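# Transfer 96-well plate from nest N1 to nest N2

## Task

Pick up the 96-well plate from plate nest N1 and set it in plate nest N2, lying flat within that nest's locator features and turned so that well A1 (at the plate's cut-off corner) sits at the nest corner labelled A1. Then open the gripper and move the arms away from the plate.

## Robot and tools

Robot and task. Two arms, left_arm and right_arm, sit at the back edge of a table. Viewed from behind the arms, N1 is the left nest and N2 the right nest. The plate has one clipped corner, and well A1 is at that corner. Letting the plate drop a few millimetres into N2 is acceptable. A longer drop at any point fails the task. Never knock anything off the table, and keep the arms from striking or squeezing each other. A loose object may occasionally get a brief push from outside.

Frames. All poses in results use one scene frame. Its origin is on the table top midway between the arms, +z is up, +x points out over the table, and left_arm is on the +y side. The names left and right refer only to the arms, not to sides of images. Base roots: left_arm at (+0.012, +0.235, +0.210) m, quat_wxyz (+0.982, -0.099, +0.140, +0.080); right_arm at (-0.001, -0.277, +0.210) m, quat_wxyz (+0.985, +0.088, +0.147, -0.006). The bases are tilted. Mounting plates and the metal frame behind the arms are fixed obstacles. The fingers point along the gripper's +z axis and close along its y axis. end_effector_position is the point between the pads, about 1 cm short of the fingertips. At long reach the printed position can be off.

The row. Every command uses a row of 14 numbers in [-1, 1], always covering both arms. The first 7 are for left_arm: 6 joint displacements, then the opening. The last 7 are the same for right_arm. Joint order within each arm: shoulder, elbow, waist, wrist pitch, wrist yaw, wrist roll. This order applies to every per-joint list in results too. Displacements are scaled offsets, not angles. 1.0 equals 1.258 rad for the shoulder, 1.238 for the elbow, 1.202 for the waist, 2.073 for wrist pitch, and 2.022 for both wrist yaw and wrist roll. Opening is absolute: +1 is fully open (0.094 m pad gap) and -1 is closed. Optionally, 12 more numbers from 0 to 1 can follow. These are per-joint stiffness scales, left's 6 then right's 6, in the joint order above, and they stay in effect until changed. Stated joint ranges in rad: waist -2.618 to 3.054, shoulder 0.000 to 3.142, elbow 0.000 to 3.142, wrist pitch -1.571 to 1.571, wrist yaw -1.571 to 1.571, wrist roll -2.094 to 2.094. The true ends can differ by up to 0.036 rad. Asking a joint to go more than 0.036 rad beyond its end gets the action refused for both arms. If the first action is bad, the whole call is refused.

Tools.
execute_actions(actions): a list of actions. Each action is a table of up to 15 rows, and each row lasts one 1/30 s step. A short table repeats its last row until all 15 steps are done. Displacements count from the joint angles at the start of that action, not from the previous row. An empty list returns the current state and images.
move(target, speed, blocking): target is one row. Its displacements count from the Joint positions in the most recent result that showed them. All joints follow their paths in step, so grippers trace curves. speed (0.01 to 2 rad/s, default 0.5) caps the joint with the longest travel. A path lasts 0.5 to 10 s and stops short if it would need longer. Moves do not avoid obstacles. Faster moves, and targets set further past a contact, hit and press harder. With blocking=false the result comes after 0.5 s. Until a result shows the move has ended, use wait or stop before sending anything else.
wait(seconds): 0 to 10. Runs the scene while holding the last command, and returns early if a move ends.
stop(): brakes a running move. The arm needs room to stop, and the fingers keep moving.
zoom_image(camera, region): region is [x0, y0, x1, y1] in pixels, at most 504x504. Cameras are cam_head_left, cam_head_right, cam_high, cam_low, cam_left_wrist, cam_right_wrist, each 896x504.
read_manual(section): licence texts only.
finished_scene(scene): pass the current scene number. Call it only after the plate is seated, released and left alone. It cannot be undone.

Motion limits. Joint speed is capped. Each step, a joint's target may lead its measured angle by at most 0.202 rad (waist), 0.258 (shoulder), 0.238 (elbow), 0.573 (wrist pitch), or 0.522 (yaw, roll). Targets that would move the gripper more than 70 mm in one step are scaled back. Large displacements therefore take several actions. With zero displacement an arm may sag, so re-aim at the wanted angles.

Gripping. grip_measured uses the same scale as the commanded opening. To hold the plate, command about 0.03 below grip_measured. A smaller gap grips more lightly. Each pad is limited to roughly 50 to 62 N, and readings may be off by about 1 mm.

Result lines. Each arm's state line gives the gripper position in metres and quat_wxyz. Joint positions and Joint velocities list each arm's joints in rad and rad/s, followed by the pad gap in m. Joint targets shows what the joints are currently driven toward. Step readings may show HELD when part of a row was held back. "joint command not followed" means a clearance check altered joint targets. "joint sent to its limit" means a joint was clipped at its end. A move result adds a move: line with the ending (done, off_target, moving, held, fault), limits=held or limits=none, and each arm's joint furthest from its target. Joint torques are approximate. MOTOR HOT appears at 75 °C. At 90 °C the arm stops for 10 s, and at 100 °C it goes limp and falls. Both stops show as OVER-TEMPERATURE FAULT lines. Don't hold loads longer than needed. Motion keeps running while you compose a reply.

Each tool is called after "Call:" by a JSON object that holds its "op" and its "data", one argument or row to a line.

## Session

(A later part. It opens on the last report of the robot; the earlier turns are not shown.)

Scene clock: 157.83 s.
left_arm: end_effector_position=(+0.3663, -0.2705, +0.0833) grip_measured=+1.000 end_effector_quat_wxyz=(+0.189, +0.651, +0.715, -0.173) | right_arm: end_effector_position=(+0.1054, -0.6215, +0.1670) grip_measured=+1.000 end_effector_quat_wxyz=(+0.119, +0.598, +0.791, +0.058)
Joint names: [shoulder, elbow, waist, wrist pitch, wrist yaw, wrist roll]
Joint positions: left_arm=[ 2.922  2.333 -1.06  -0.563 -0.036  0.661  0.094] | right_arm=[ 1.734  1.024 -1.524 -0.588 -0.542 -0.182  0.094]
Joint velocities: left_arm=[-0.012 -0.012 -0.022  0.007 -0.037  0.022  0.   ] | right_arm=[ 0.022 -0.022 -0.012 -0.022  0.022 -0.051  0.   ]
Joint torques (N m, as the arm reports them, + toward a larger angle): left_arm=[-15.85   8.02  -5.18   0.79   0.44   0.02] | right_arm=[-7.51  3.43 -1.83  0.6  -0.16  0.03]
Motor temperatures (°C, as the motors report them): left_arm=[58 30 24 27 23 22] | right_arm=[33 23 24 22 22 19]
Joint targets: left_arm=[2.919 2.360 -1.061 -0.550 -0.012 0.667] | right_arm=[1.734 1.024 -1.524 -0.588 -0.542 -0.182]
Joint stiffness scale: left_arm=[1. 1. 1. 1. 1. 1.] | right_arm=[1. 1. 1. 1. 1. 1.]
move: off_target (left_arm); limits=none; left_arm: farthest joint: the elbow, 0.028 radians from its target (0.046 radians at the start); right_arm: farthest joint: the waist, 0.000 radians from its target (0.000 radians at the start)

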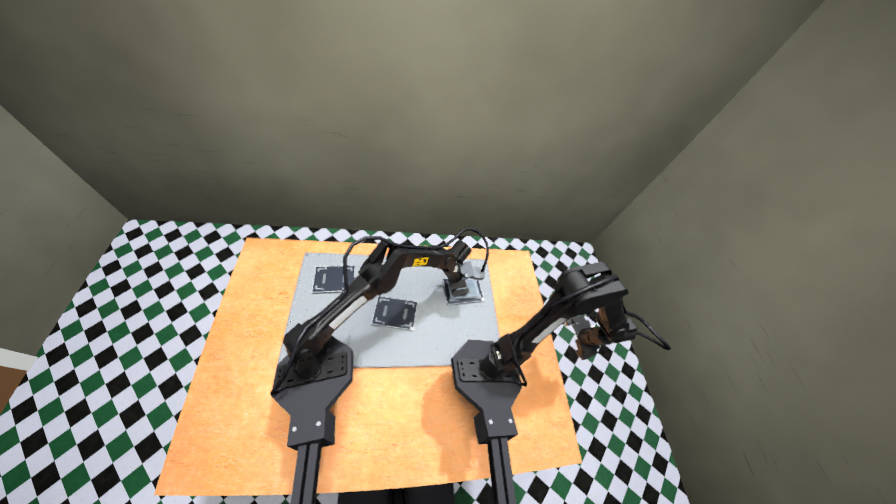

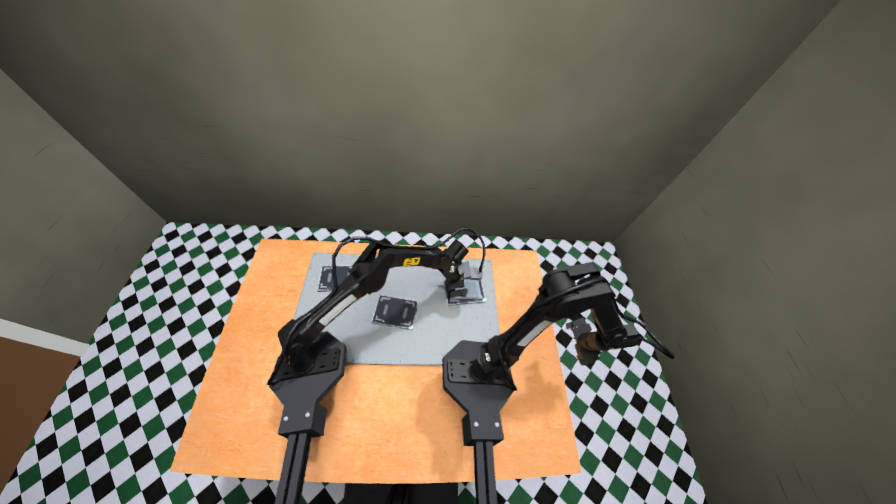

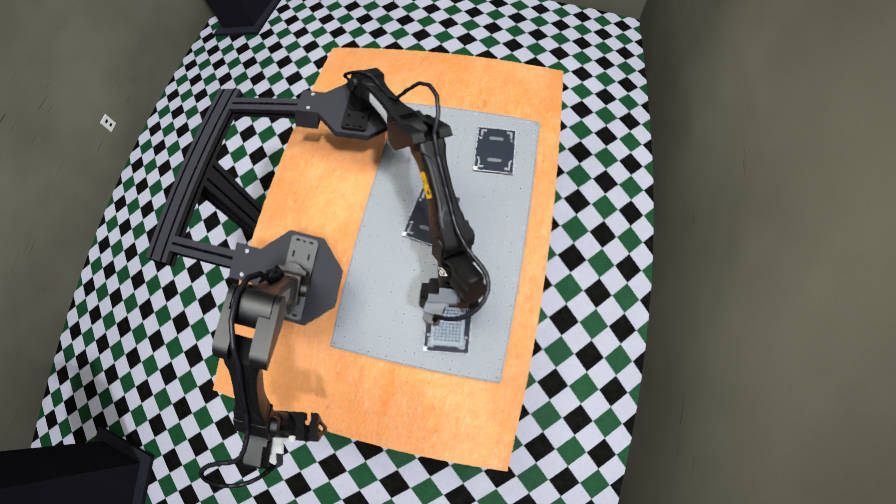

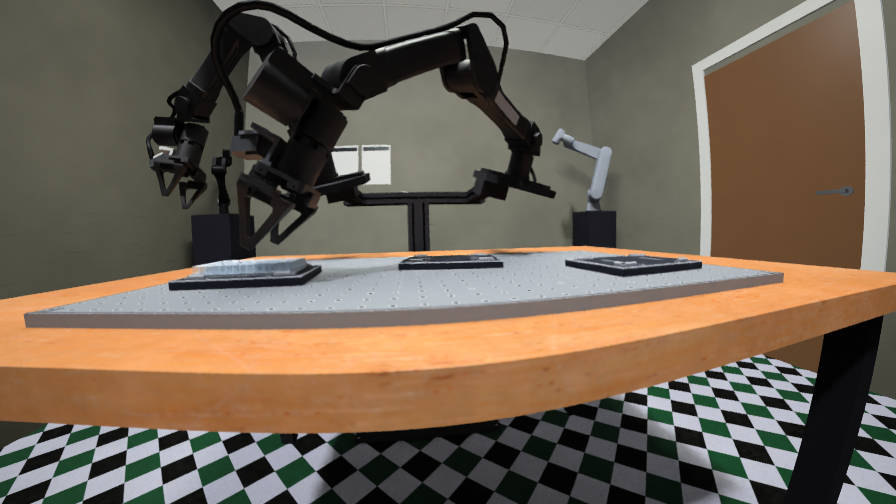

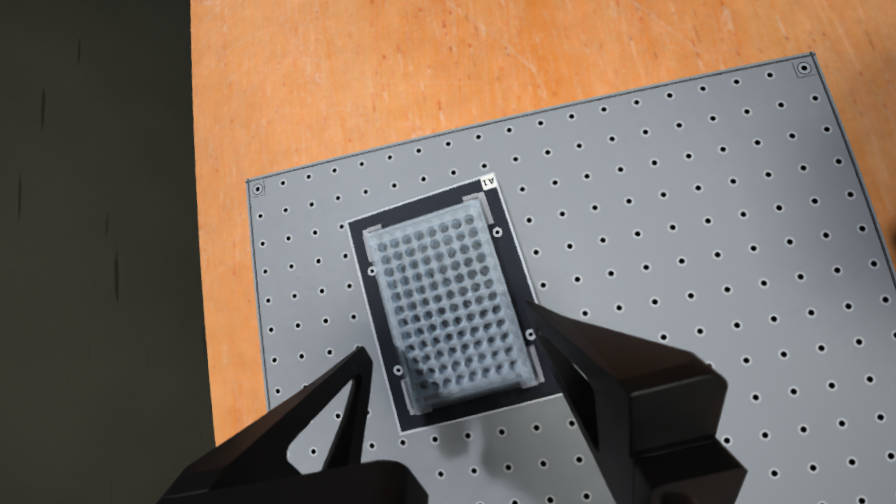

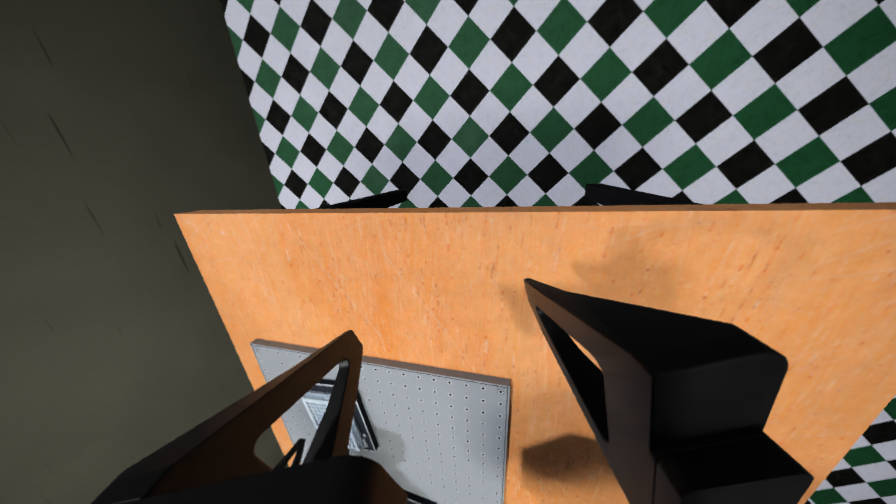

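Call:
{"op": "execute_actions", "data": {
  "actions": [
    [[-0.001,0.023,0,0.007,0.012,0.003,1,0,0,0,0,0,0,1],[0.001,0.024,0.001,0.008,0.012,0.0035,1,0,0,0,0,0,0,1],[0.003,0.025,0.002,0.009,0.012,0.004,1,0,0,0,0,0,0,1],[0.005,0.026,0.003,0.010,0.0125,0.004,1,0,0,0,0,0,0,1],[0.007,0.027,0.003,0.011,0.0125,0.0045,1,0,0,0,0,0,0,1],[0.009,0.028,0.004,0.012,0.013,0.005,1,0,0,0,0,0,0,1],[0.011,0.029,0.005,0.013,0.013,0.005,1,0,0,0,0,0,0,1],[0.013,0.030,0.005,0.014,0.013,0.0055,1,0,0,0,0,0,0,1],[0.015,0.031,0.006,0.015,0.0135,0.006,1,0,0,0,0,0,0,1],[0.017,0.032,0.007,0.015,0.0135,0.006,1,0,0,0,0,0,0,1],[0.019,0.033,0.007,0.016,0.0135,0.0065,1,0,0,0,0,0,0,1],[0.021,0.0335,0.008,0.0165,0.014,0.007,1,0,0,0,0,0,0,1],[0.023,0.034,0.008,0.017,0.014,0.007,1,0,0,0,0,0,0,1]]
  ]
}}

Call:
{"op": "wait", "data": {
  "seconds": 0.5
}}

Scene clock: 190.57 s.
left_arm: end_effector_position=(+0.3697, -0.2722, +0.0759) grip_measured=+1.000 end_effector_quat_wxyz=(+0.195, +0.649, +0.714, -0.174) | right_arm: end_effector_position=(+0.1054, -0.6215, +0.1670) grip_measured=+1.000 end_effector_quat_wxyz=(+0.119, +0.598, +0.791, +0.058)
Joint names: [shoulder, elbow, waist, wrist pitch, wrist yaw, wrist roll]
Joint positions: left_arm=[ 2.944  2.347 -1.052 -0.542 -0.032  0.669  0.094] | right_arm=[ 1.734  1.024 -1.524 -0.588 -0.542 -0.182  0.094]
Joint velocities: left_arm=[ 0.061 -0.012  0.061 -0.066 -0.007  0.051  0.   ] | right_arm=[ 0.007  0.002 -0.002 -0.007  0.007  0.007  0.   ]
Joint torques (N m, as the arm reports them, + toward a larger angle): left_arm=[-15.43   8.05  -5.24   0.82   0.43   0.01] | right_arm=[-7.46  3.41 -1.84  0.61 -0.14  0.02]
Motor temperatures (°C, as the motors report them): left_arm=[60 31 24 27 23 22] | right_arm=[33 23 24 22 22 19]
Joint targets: left_arm=[2.951 2.375 -1.050 -0.528 -0.008 0.676] | right_arm=[1.734 1.024 -1.524 -0.588 -0.542 -0.182]
Joint stiffness scale: left_arm=[1. 1. 1. 1. 1. 1.] | right_arm=[1. 1. 1. 1. 1. 1.]
Step readings (joint positions):
0: left_arm=[2.922 2.333 -1.060 -0.563 -0.036 0.661] | right_arm=[1.734 1.024 -1.524 -0.588 -0.542 -0.182]
1: left_arm=[2.922 2.333 -1.060 -0.563 -0.036 0.662] | right_arm=[1.734 1.024 -1.524 -0.588 -0.542 -0.182]
2: left_arm=[2.922 2.333 -1.060 -0.562 -0.036 0.662] | right_arm=[1.734 1.024 -1.524 -0.588 -0.542 -0.182]
4: left_arm=[2.922 2.333 -1.060 -0.560 -0.036 0.663] | right_arm=[1.734 1.024 -1.524 -0.588 -0.542 -0.182]
8: left_arm=[2.925 2.337 -1.060 -0.555 -0.035 0.665] | right_arm=[1.734 1.024 -1.524 -0.588 -0.542 -0.182]
15: Joint positions above

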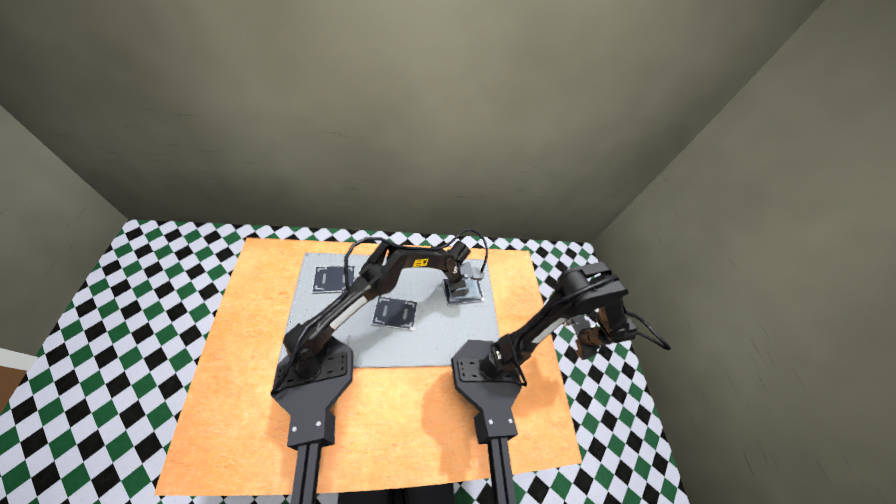

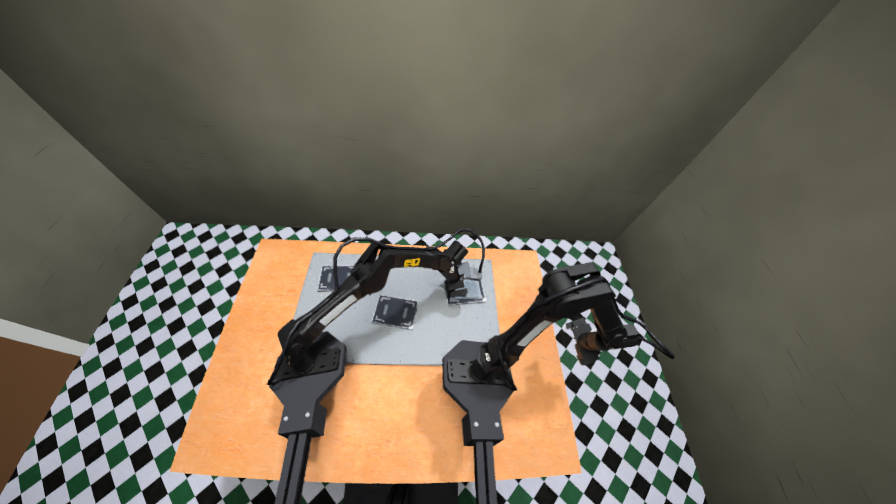

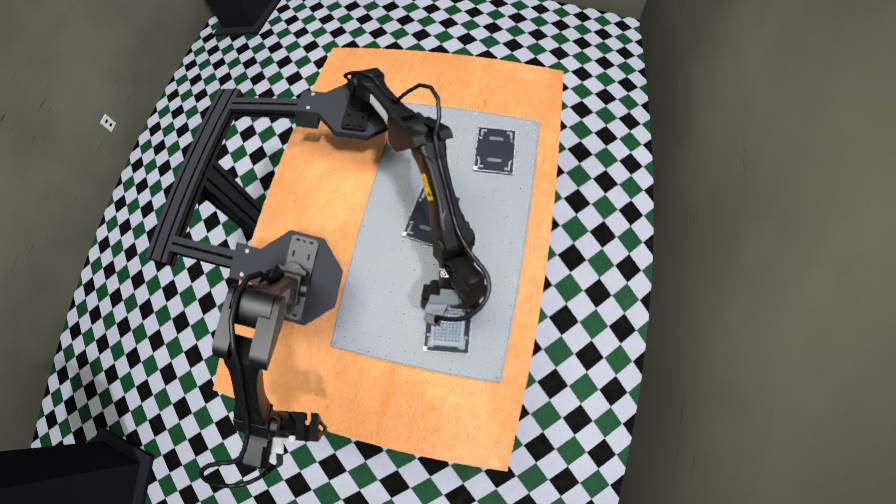

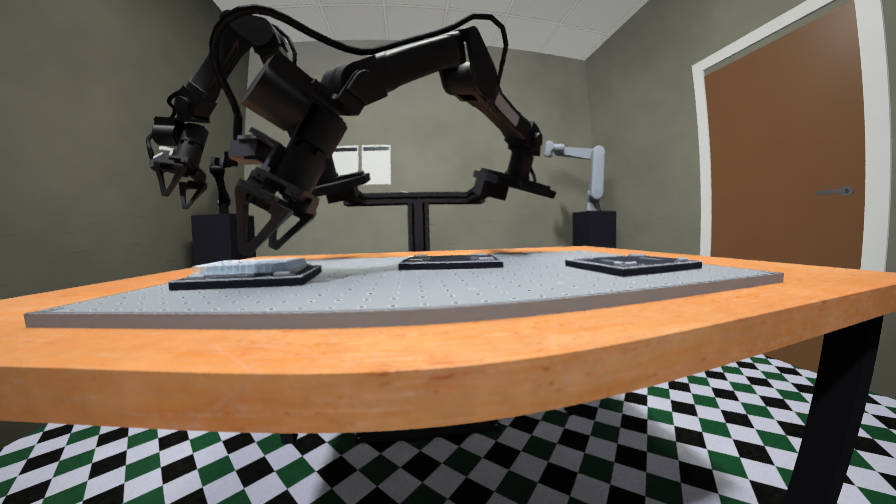

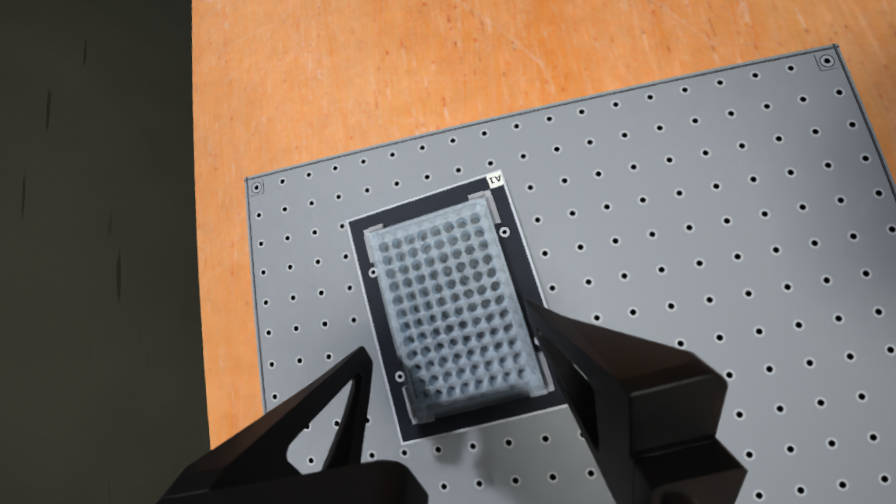

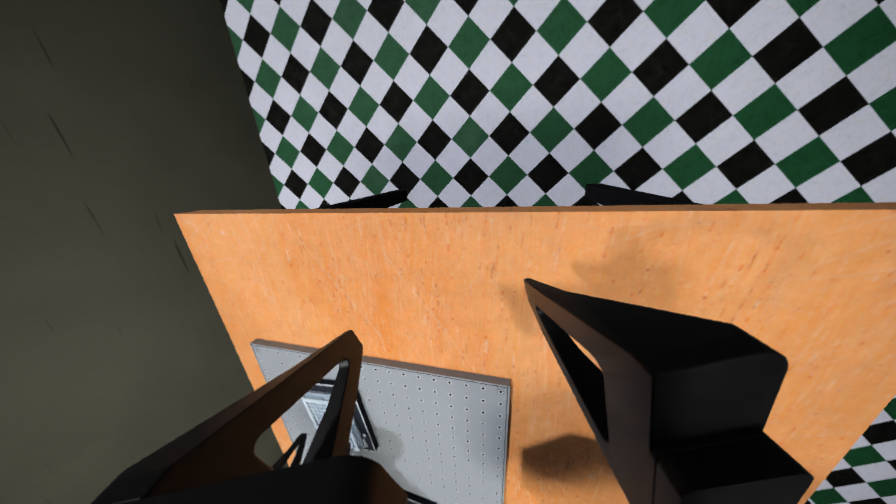

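Scene clock: 191.07 s.
left_arm: end_effector_position=(+0.3694, -0.2707, +0.0716) grip_measured=+1.000 end_effector_quat_wxyz=(+0.192, +0.649, +0.715, -0.173) | right_arm: end_effector_position=(+0.1054, -0.6215, +0.1670) grip_measured=+1.000 end_effector_quat_wxyz=(+0.119, +0.598, +0.791, +0.058)
Joint names: [shoulder, elbow, waist, wrist pitch, wrist yaw, wrist roll]
Joint positions: left_arm=[ 2.951  2.347 -1.049 -0.54  -0.032  0.671  0.094] | right_arm=[ 1.734  1.024 -1.524 -0.588 -0.542 -0.182  0.094]
Joint velocities: left_arm=[-0.002 -0.002 -0.007 -0.037 -0.037 -0.051  0.   ] | right_arm=[ 0.017 -0.022  0.002  0.066  0.022 -0.007  0.   ]
Joint torques (N m, as the arm reports them, + toward a larger angle): left_arm=[-15.66   7.98  -5.3    0.8    0.43   0.01] | right_arm=[-7.46  3.45 -1.85  0.61 -0.14  0.03]
Motor temperatures (°C, as the motors report them): left_arm=[60 31 24 27 23 22] | right_arm=[33 23 24 22 22 19]
Joint targets: left_arm=[2.951 2.375 -1.050 -0.528 -0.008 0.676] | right_arm=[1.734 1.024 -1.524 -0.588 -0.542 -0.182]
Joint stiffness scale: left_arm=[1. 1. 1. 1. 1. 1.] | right_arm=[1. 1. 1. 1. 1. 1.]
wait: 0.50 s; at rest by 0.27 s

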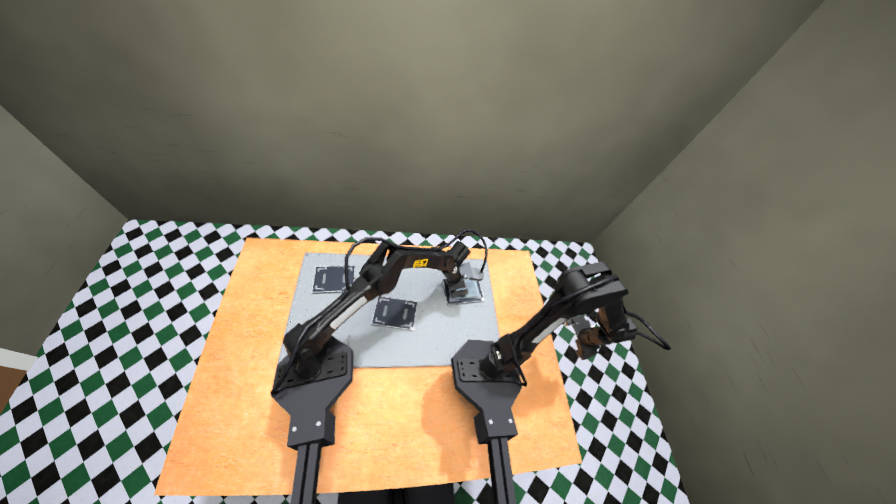

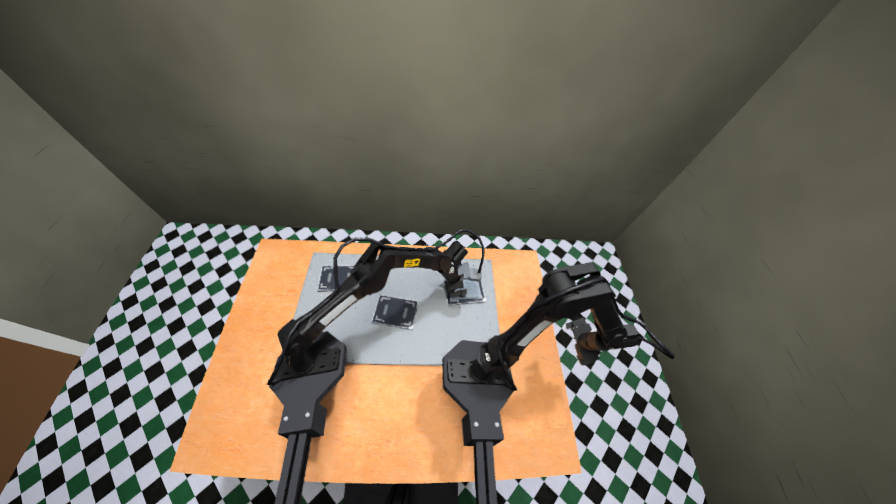

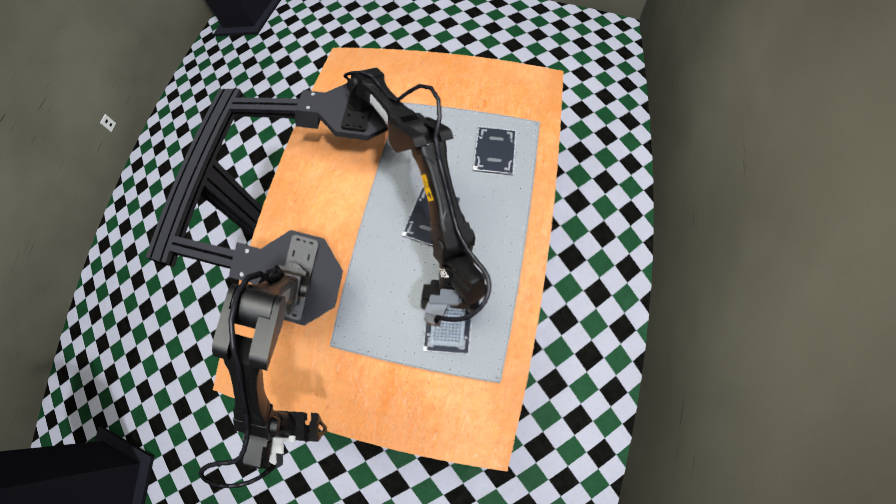

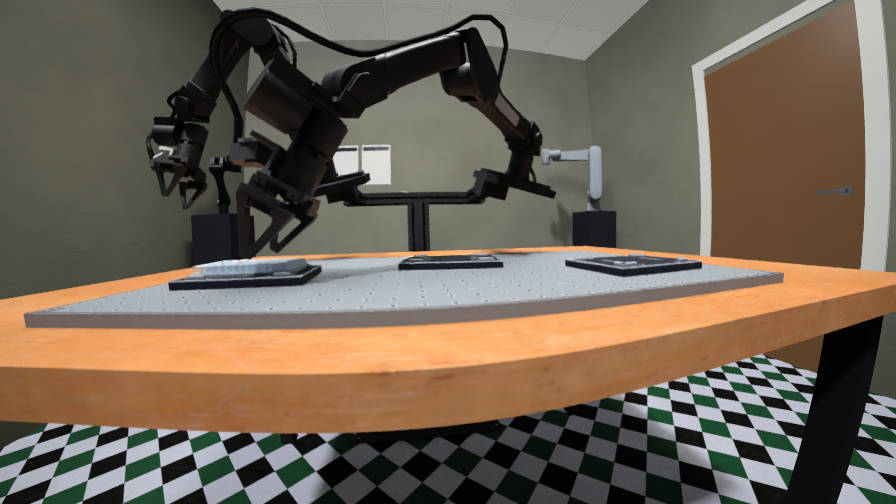

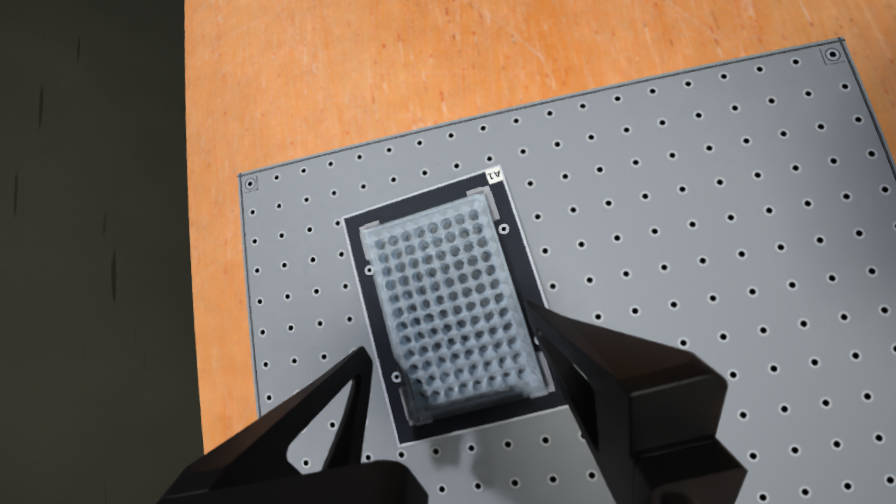

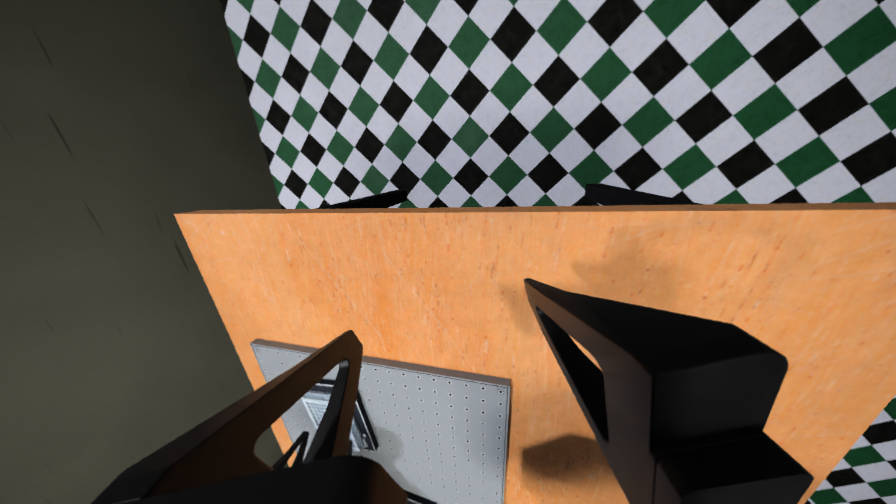

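Call:
{"op": "execute_actions", "data": {
  "actions": [
    [[0.002,0.024,0.0005,0.007,0.012,0.003,1,0,0,0,0,0,0,1],[0.004,0.025,0.001,0.008,0.012,0.003,1,0,0,0,0,0,0,1],[0.006,0.026,0.0015,0.0085,0.012,0.0035,1,0,0,0,0,0,0,1],[0.008,0.027,0.002,0.009,0.0125,0.0035,1,0,0,0,0,0,0,1],[0.010,0.028,0.0025,0.010,0.0125,0.004,1,0,0,0,0,0,0,1],[0.012,0.029,0.003,0.0105,0.0125,0.004,1,0,0,0,0,0,0,1],[0.014,0.030,0.0035,0.011,0.013,0.0045,1,0,0,0,0,0,0,1],[0.016,0.031,0.004,0.012,0.013,0.0045,1,0,0,0,0,0,0,1],[0.018,0.032,0.0045,0.0125,0.013,0.005,1,0,0,0,0,0,0,1],[0.020,0.0325,0.005,0.013,0.013,0.005,1,0,0,0,0,0,0,1],[0.022,0.033,0.0055,0.0135,0.0135,0.0055,1,0,0,0,0,0,0,1],[0.024,0.034,0.006,0.014,0.0135,0.006,1,0,0,0,0,0,0,1],[0.026,0.035,0.0065,0.015,0.0138,0.0064,1,0,0,0,0,0,0,1],[0.0275,0.0355,0.0067,0.0154,0.0138,0.0064,1,0,0,0,0,0,0,1]]
  ]
}}

Call:
{"op": "wait", "data": {
  "seconds": 0.4
}}

Scene clock: 208.00 s.
left_arm: end_effector_position=(+0.3688, -0.2727, +0.0619) grip_measured=+1.000 end_effector_quat_wxyz=(+0.195, +0.650, +0.714, -0.174) | right_arm: end_effector_position=(+0.1054, -0.6215, +0.1670) grip_measured=+1.000 end_effector_quat_wxyz=(+0.119, +0.598, +0.791, +0.058)
Joint names: [shoulder, elbow, waist, wrist pitch, wrist yaw, wrist roll]
Joint positions: left_arm=[ 2.979  2.362 -1.045 -0.523 -0.028  0.677  0.094] | right_arm=[ 1.734  1.024 -1.524 -0.588 -0.542 -0.182  0.094]
Joint velocities: left_arm=[ 0.09   0.007  0.027  0.022  0.037 -0.007  0.   ] | right_arm=[ 0.012 -0.022 -0.017 -0.007  0.081 -0.022  0.   ]
Joint torques (N m, as the arm reports them, + toward a larger angle): left_arm=[-15.53   8.12  -5.02   0.81   0.44   0.01] | right_arm=[-7.45  3.45 -1.85  0.6  -0.16  0.03]
Motor temperatures (°C, as the motors report them): left_arm=[60 31 24 27 23 22] | right_arm=[33 23 24 22 22 19]
Joint targets: left_arm=[2.985 2.391 -1.041 -0.508 -0.004 0.683] | right_arm=[1.734 1.024 -1.524 -0.588 -0.542 -0.182]
Joint stiffness scale: left_arm=[1. 1. 1. 1. 1. 1.] | right_arm=[1. 1. 1. 1. 1. 1.]
Step readings (joint positions):
0: left_arm=[2.951 2.347 -1.049 -0.540 -0.032 0.671] | right_arm=[1.734 1.024 -1.524 -0.588 -0.542 -0.182]
1: left_arm=[2.951 2.347 -1.049 -0.540 -0.031 0.671] | right_arm=[1.734 1.024 -1.524 -0.588 -0.542 -0.182]
2: left_arm=[2.951 2.347 -1.049 -0.539 -0.031 0.671] | right_arm=[1.734 1.024 -1.524 -0.588 -0.542 -0.182]
4: left_arm=[2.951 2.347 -1.049 -0.538 -0.031 0.671] | right_arm=[1.734 1.024 -1.524 -0.588 -0.542 -0.182]
8: left_arm=[2.958 2.355 -1.049 -0.532 -0.030 0.673] | right_arm=[1.734 1.024 -1.524 -0.588 -0.542 -0.182]
15: Joint positions above

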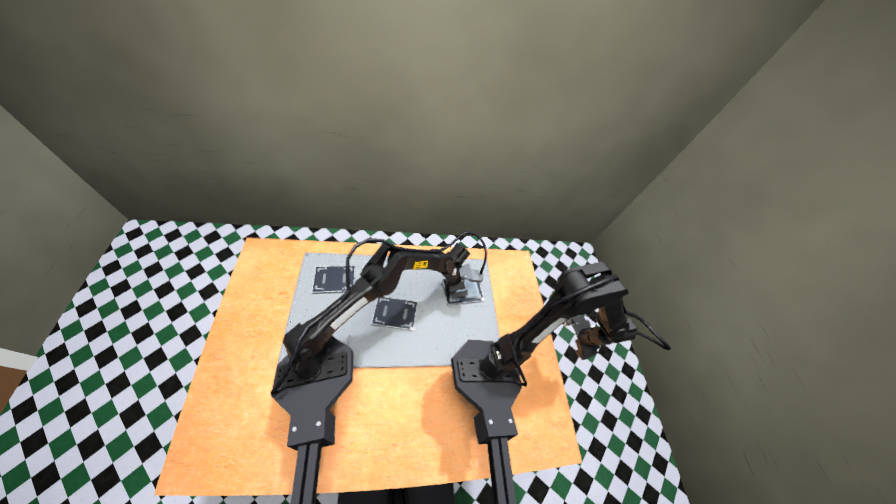

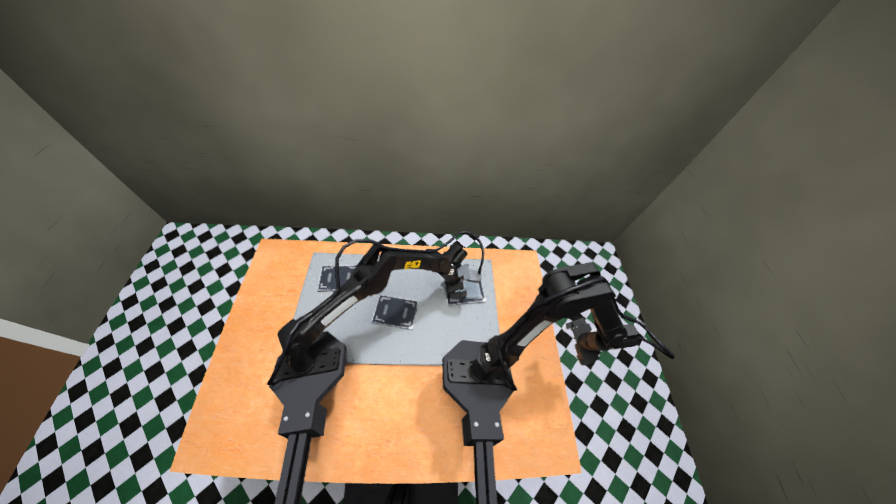

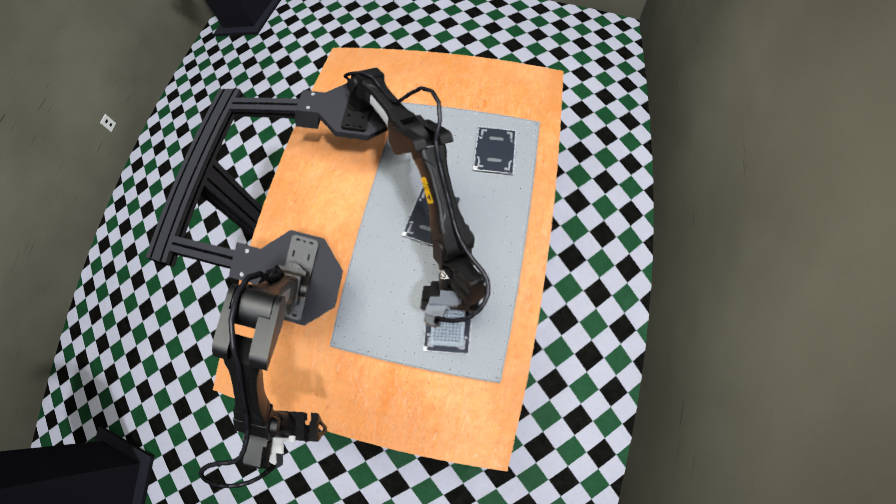

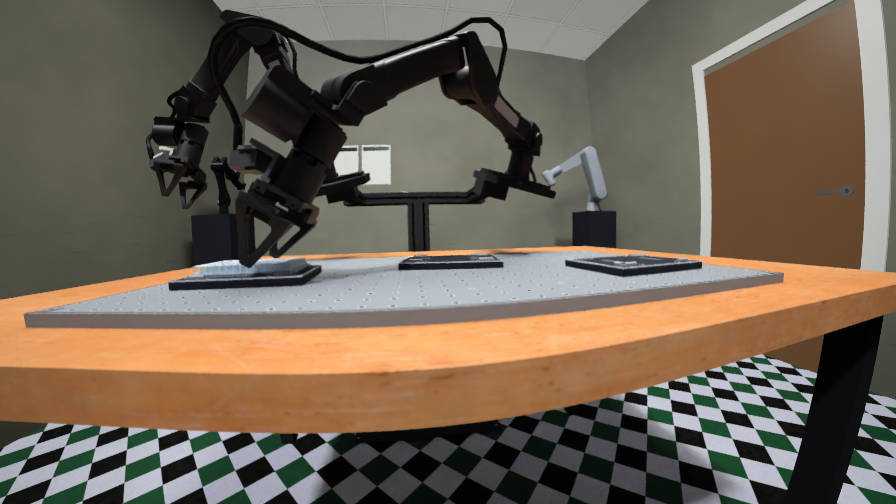

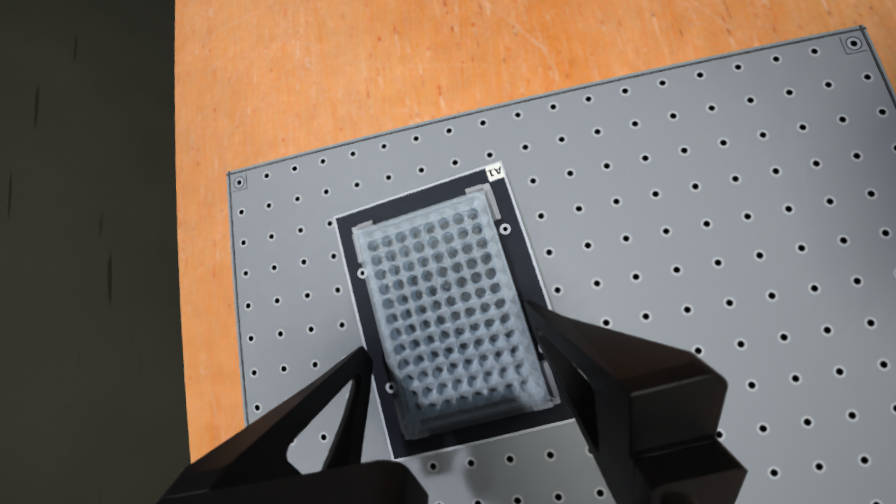

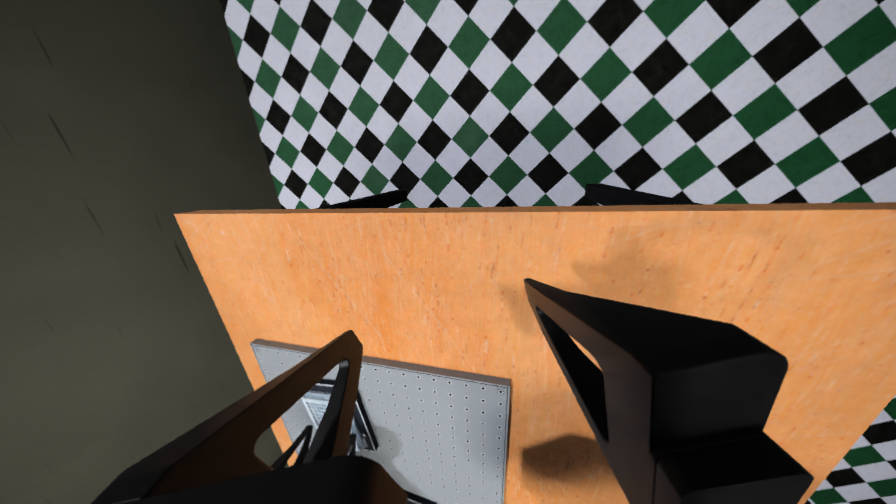

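Scene clock: 208.40 s.
left_arm: end_effector_position=(+0.3688, -0.2705, +0.0568) grip_measured=+1.000 end_effector_quat_wxyz=(+0.192, +0.649, +0.715, -0.174) | right_arm: end_effector_position=(+0.1054, -0.6215, +0.1670) grip_measured=+1.000 end_effector_quat_wxyz=(+0.119, +0.598, +0.791, +0.058)
Joint names: [shoulder, elbow, waist, wrist pitch, wrist yaw, wrist roll]
Joint positions: left_arm=[ 2.986  2.362 -1.04  -0.521 -0.028  0.678  0.094] | right_arm=[ 1.734  1.024 -1.524 -0.588 -0.542 -0.182  0.094]
Joint velocities: left_arm=[-0.007  0.002 -0.022 -0.007 -0.037  0.007  0.   ] | right_arm=[-0.002 -0.022 -0.002  0.007  0.022 -0.007  0.   ]
Joint torques (N m, as the arm reports them, + toward a larger angle): left_arm=[-15.65   8.01  -5.24   0.8    0.44   0.01] | right_arm=[-7.49  3.43 -1.82  0.62 -0.15  0.02]
Motor temperatures (°C, as the motors report them): left_arm=[60 31 24 27 23 22] | right_arm=[33 23 24 22 22 19]
Joint targets: left_arm=[2.985 2.391 -1.041 -0.508 -0.004 0.683] | right_arm=[1.734 1.024 -1.524 -0.588 -0.542 -0.182]
Joint stiffness scale: left_arm=[1. 1. 1. 1. 1. 1.] | right_arm=[1. 1. 1. 1. 1. 1.]
wait: 0.40 s; no rest

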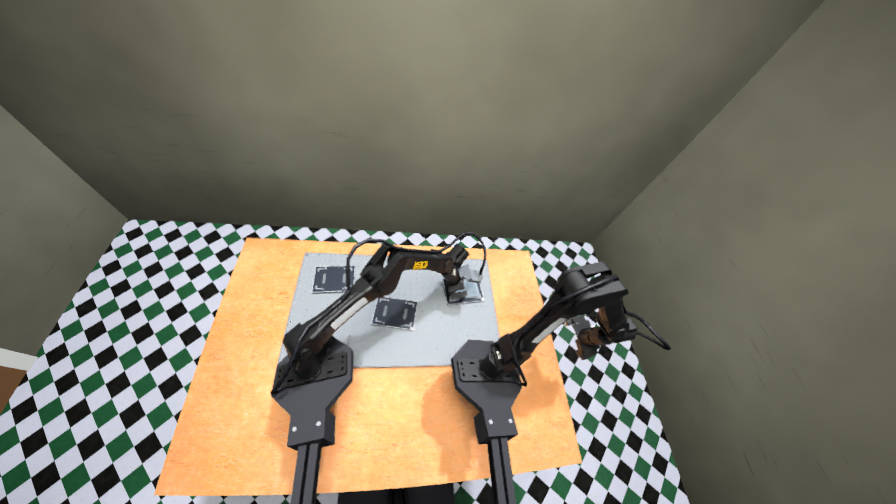

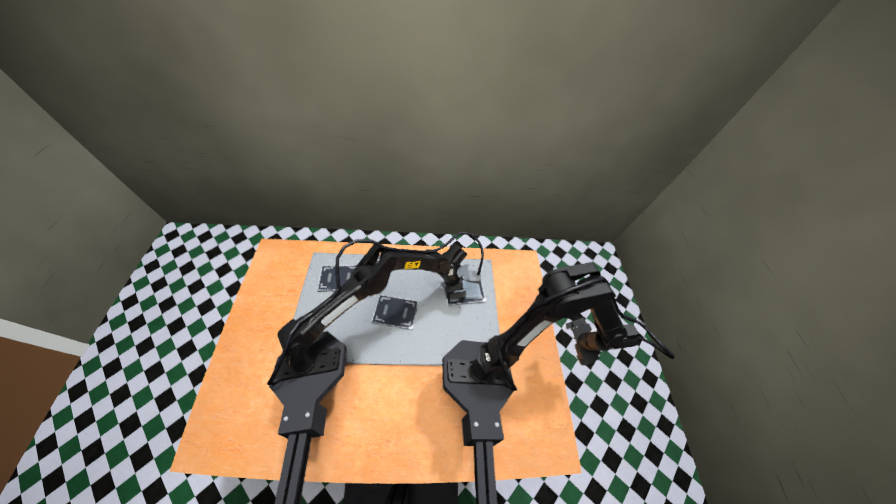

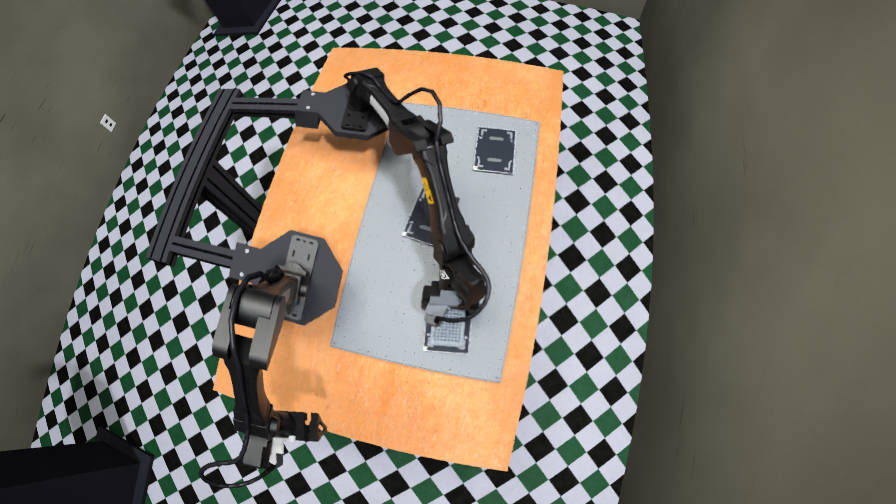

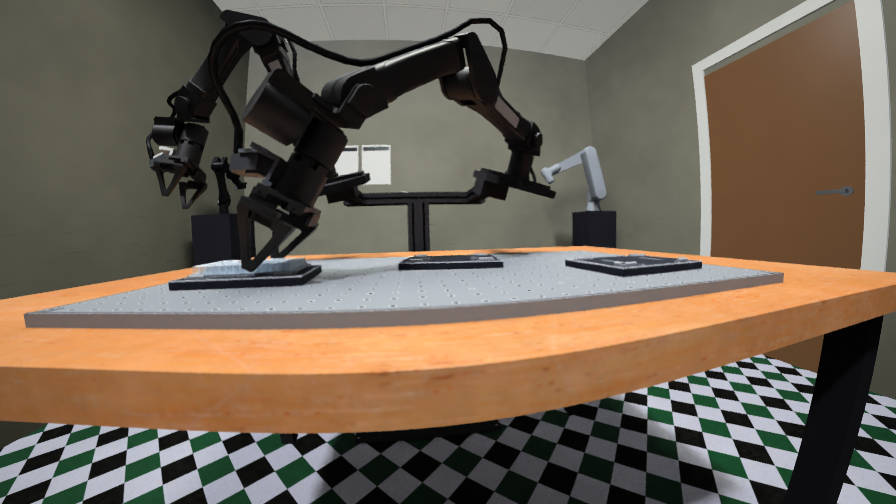

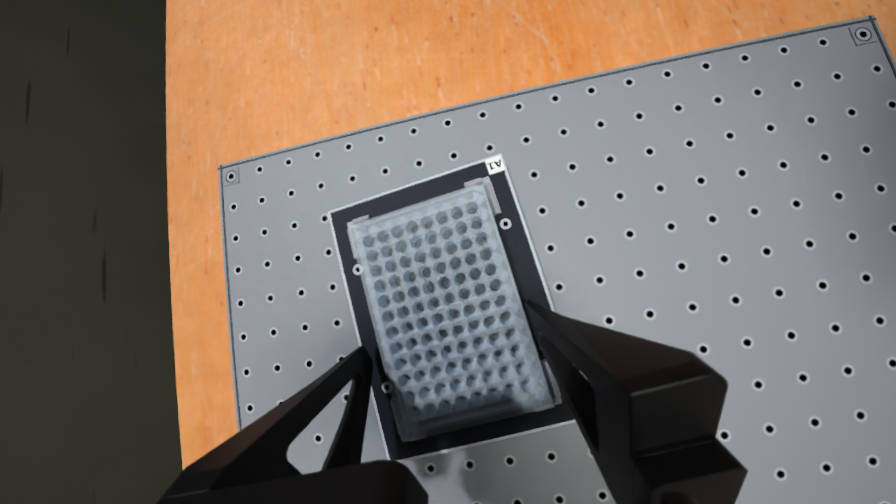

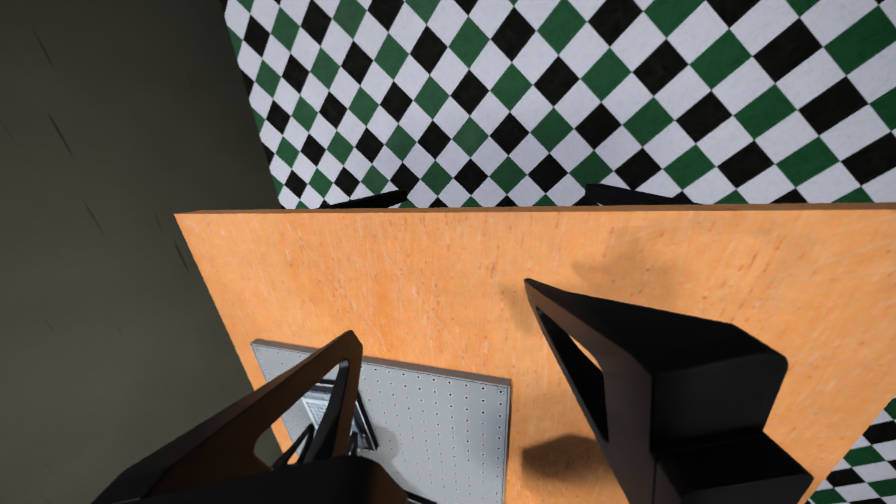

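Call:
{"op": "zoom_image", "data": {
  "camera": "cam_low",
  "region": [160,220,340,300]
}}

Call:
{"op": "zoom_image", "data": {
  "camera": "cam_left_wrist",
  "region": [310,150,610,470]
}}

Region (160, 220, 340, 300) of cam_low's 896x504 image, scaled by 2.800, with more detail than that image has.

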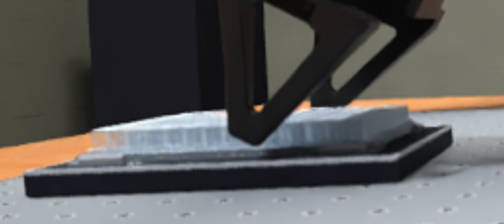

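Region (310, 150, 610, 470) of cam_left_wrist's 896x504 image, scaled by 1.575, with more detail than that image has; it fills the left 472 columns of this view, and the rest is white.

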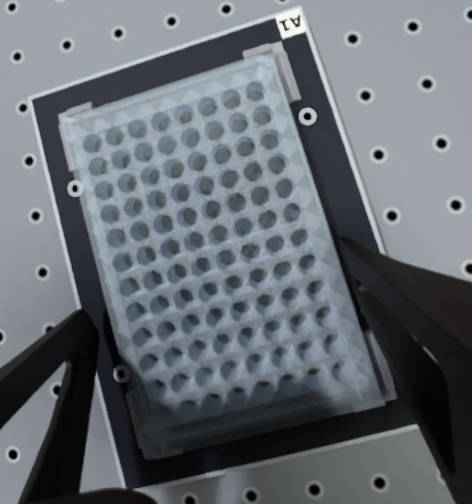

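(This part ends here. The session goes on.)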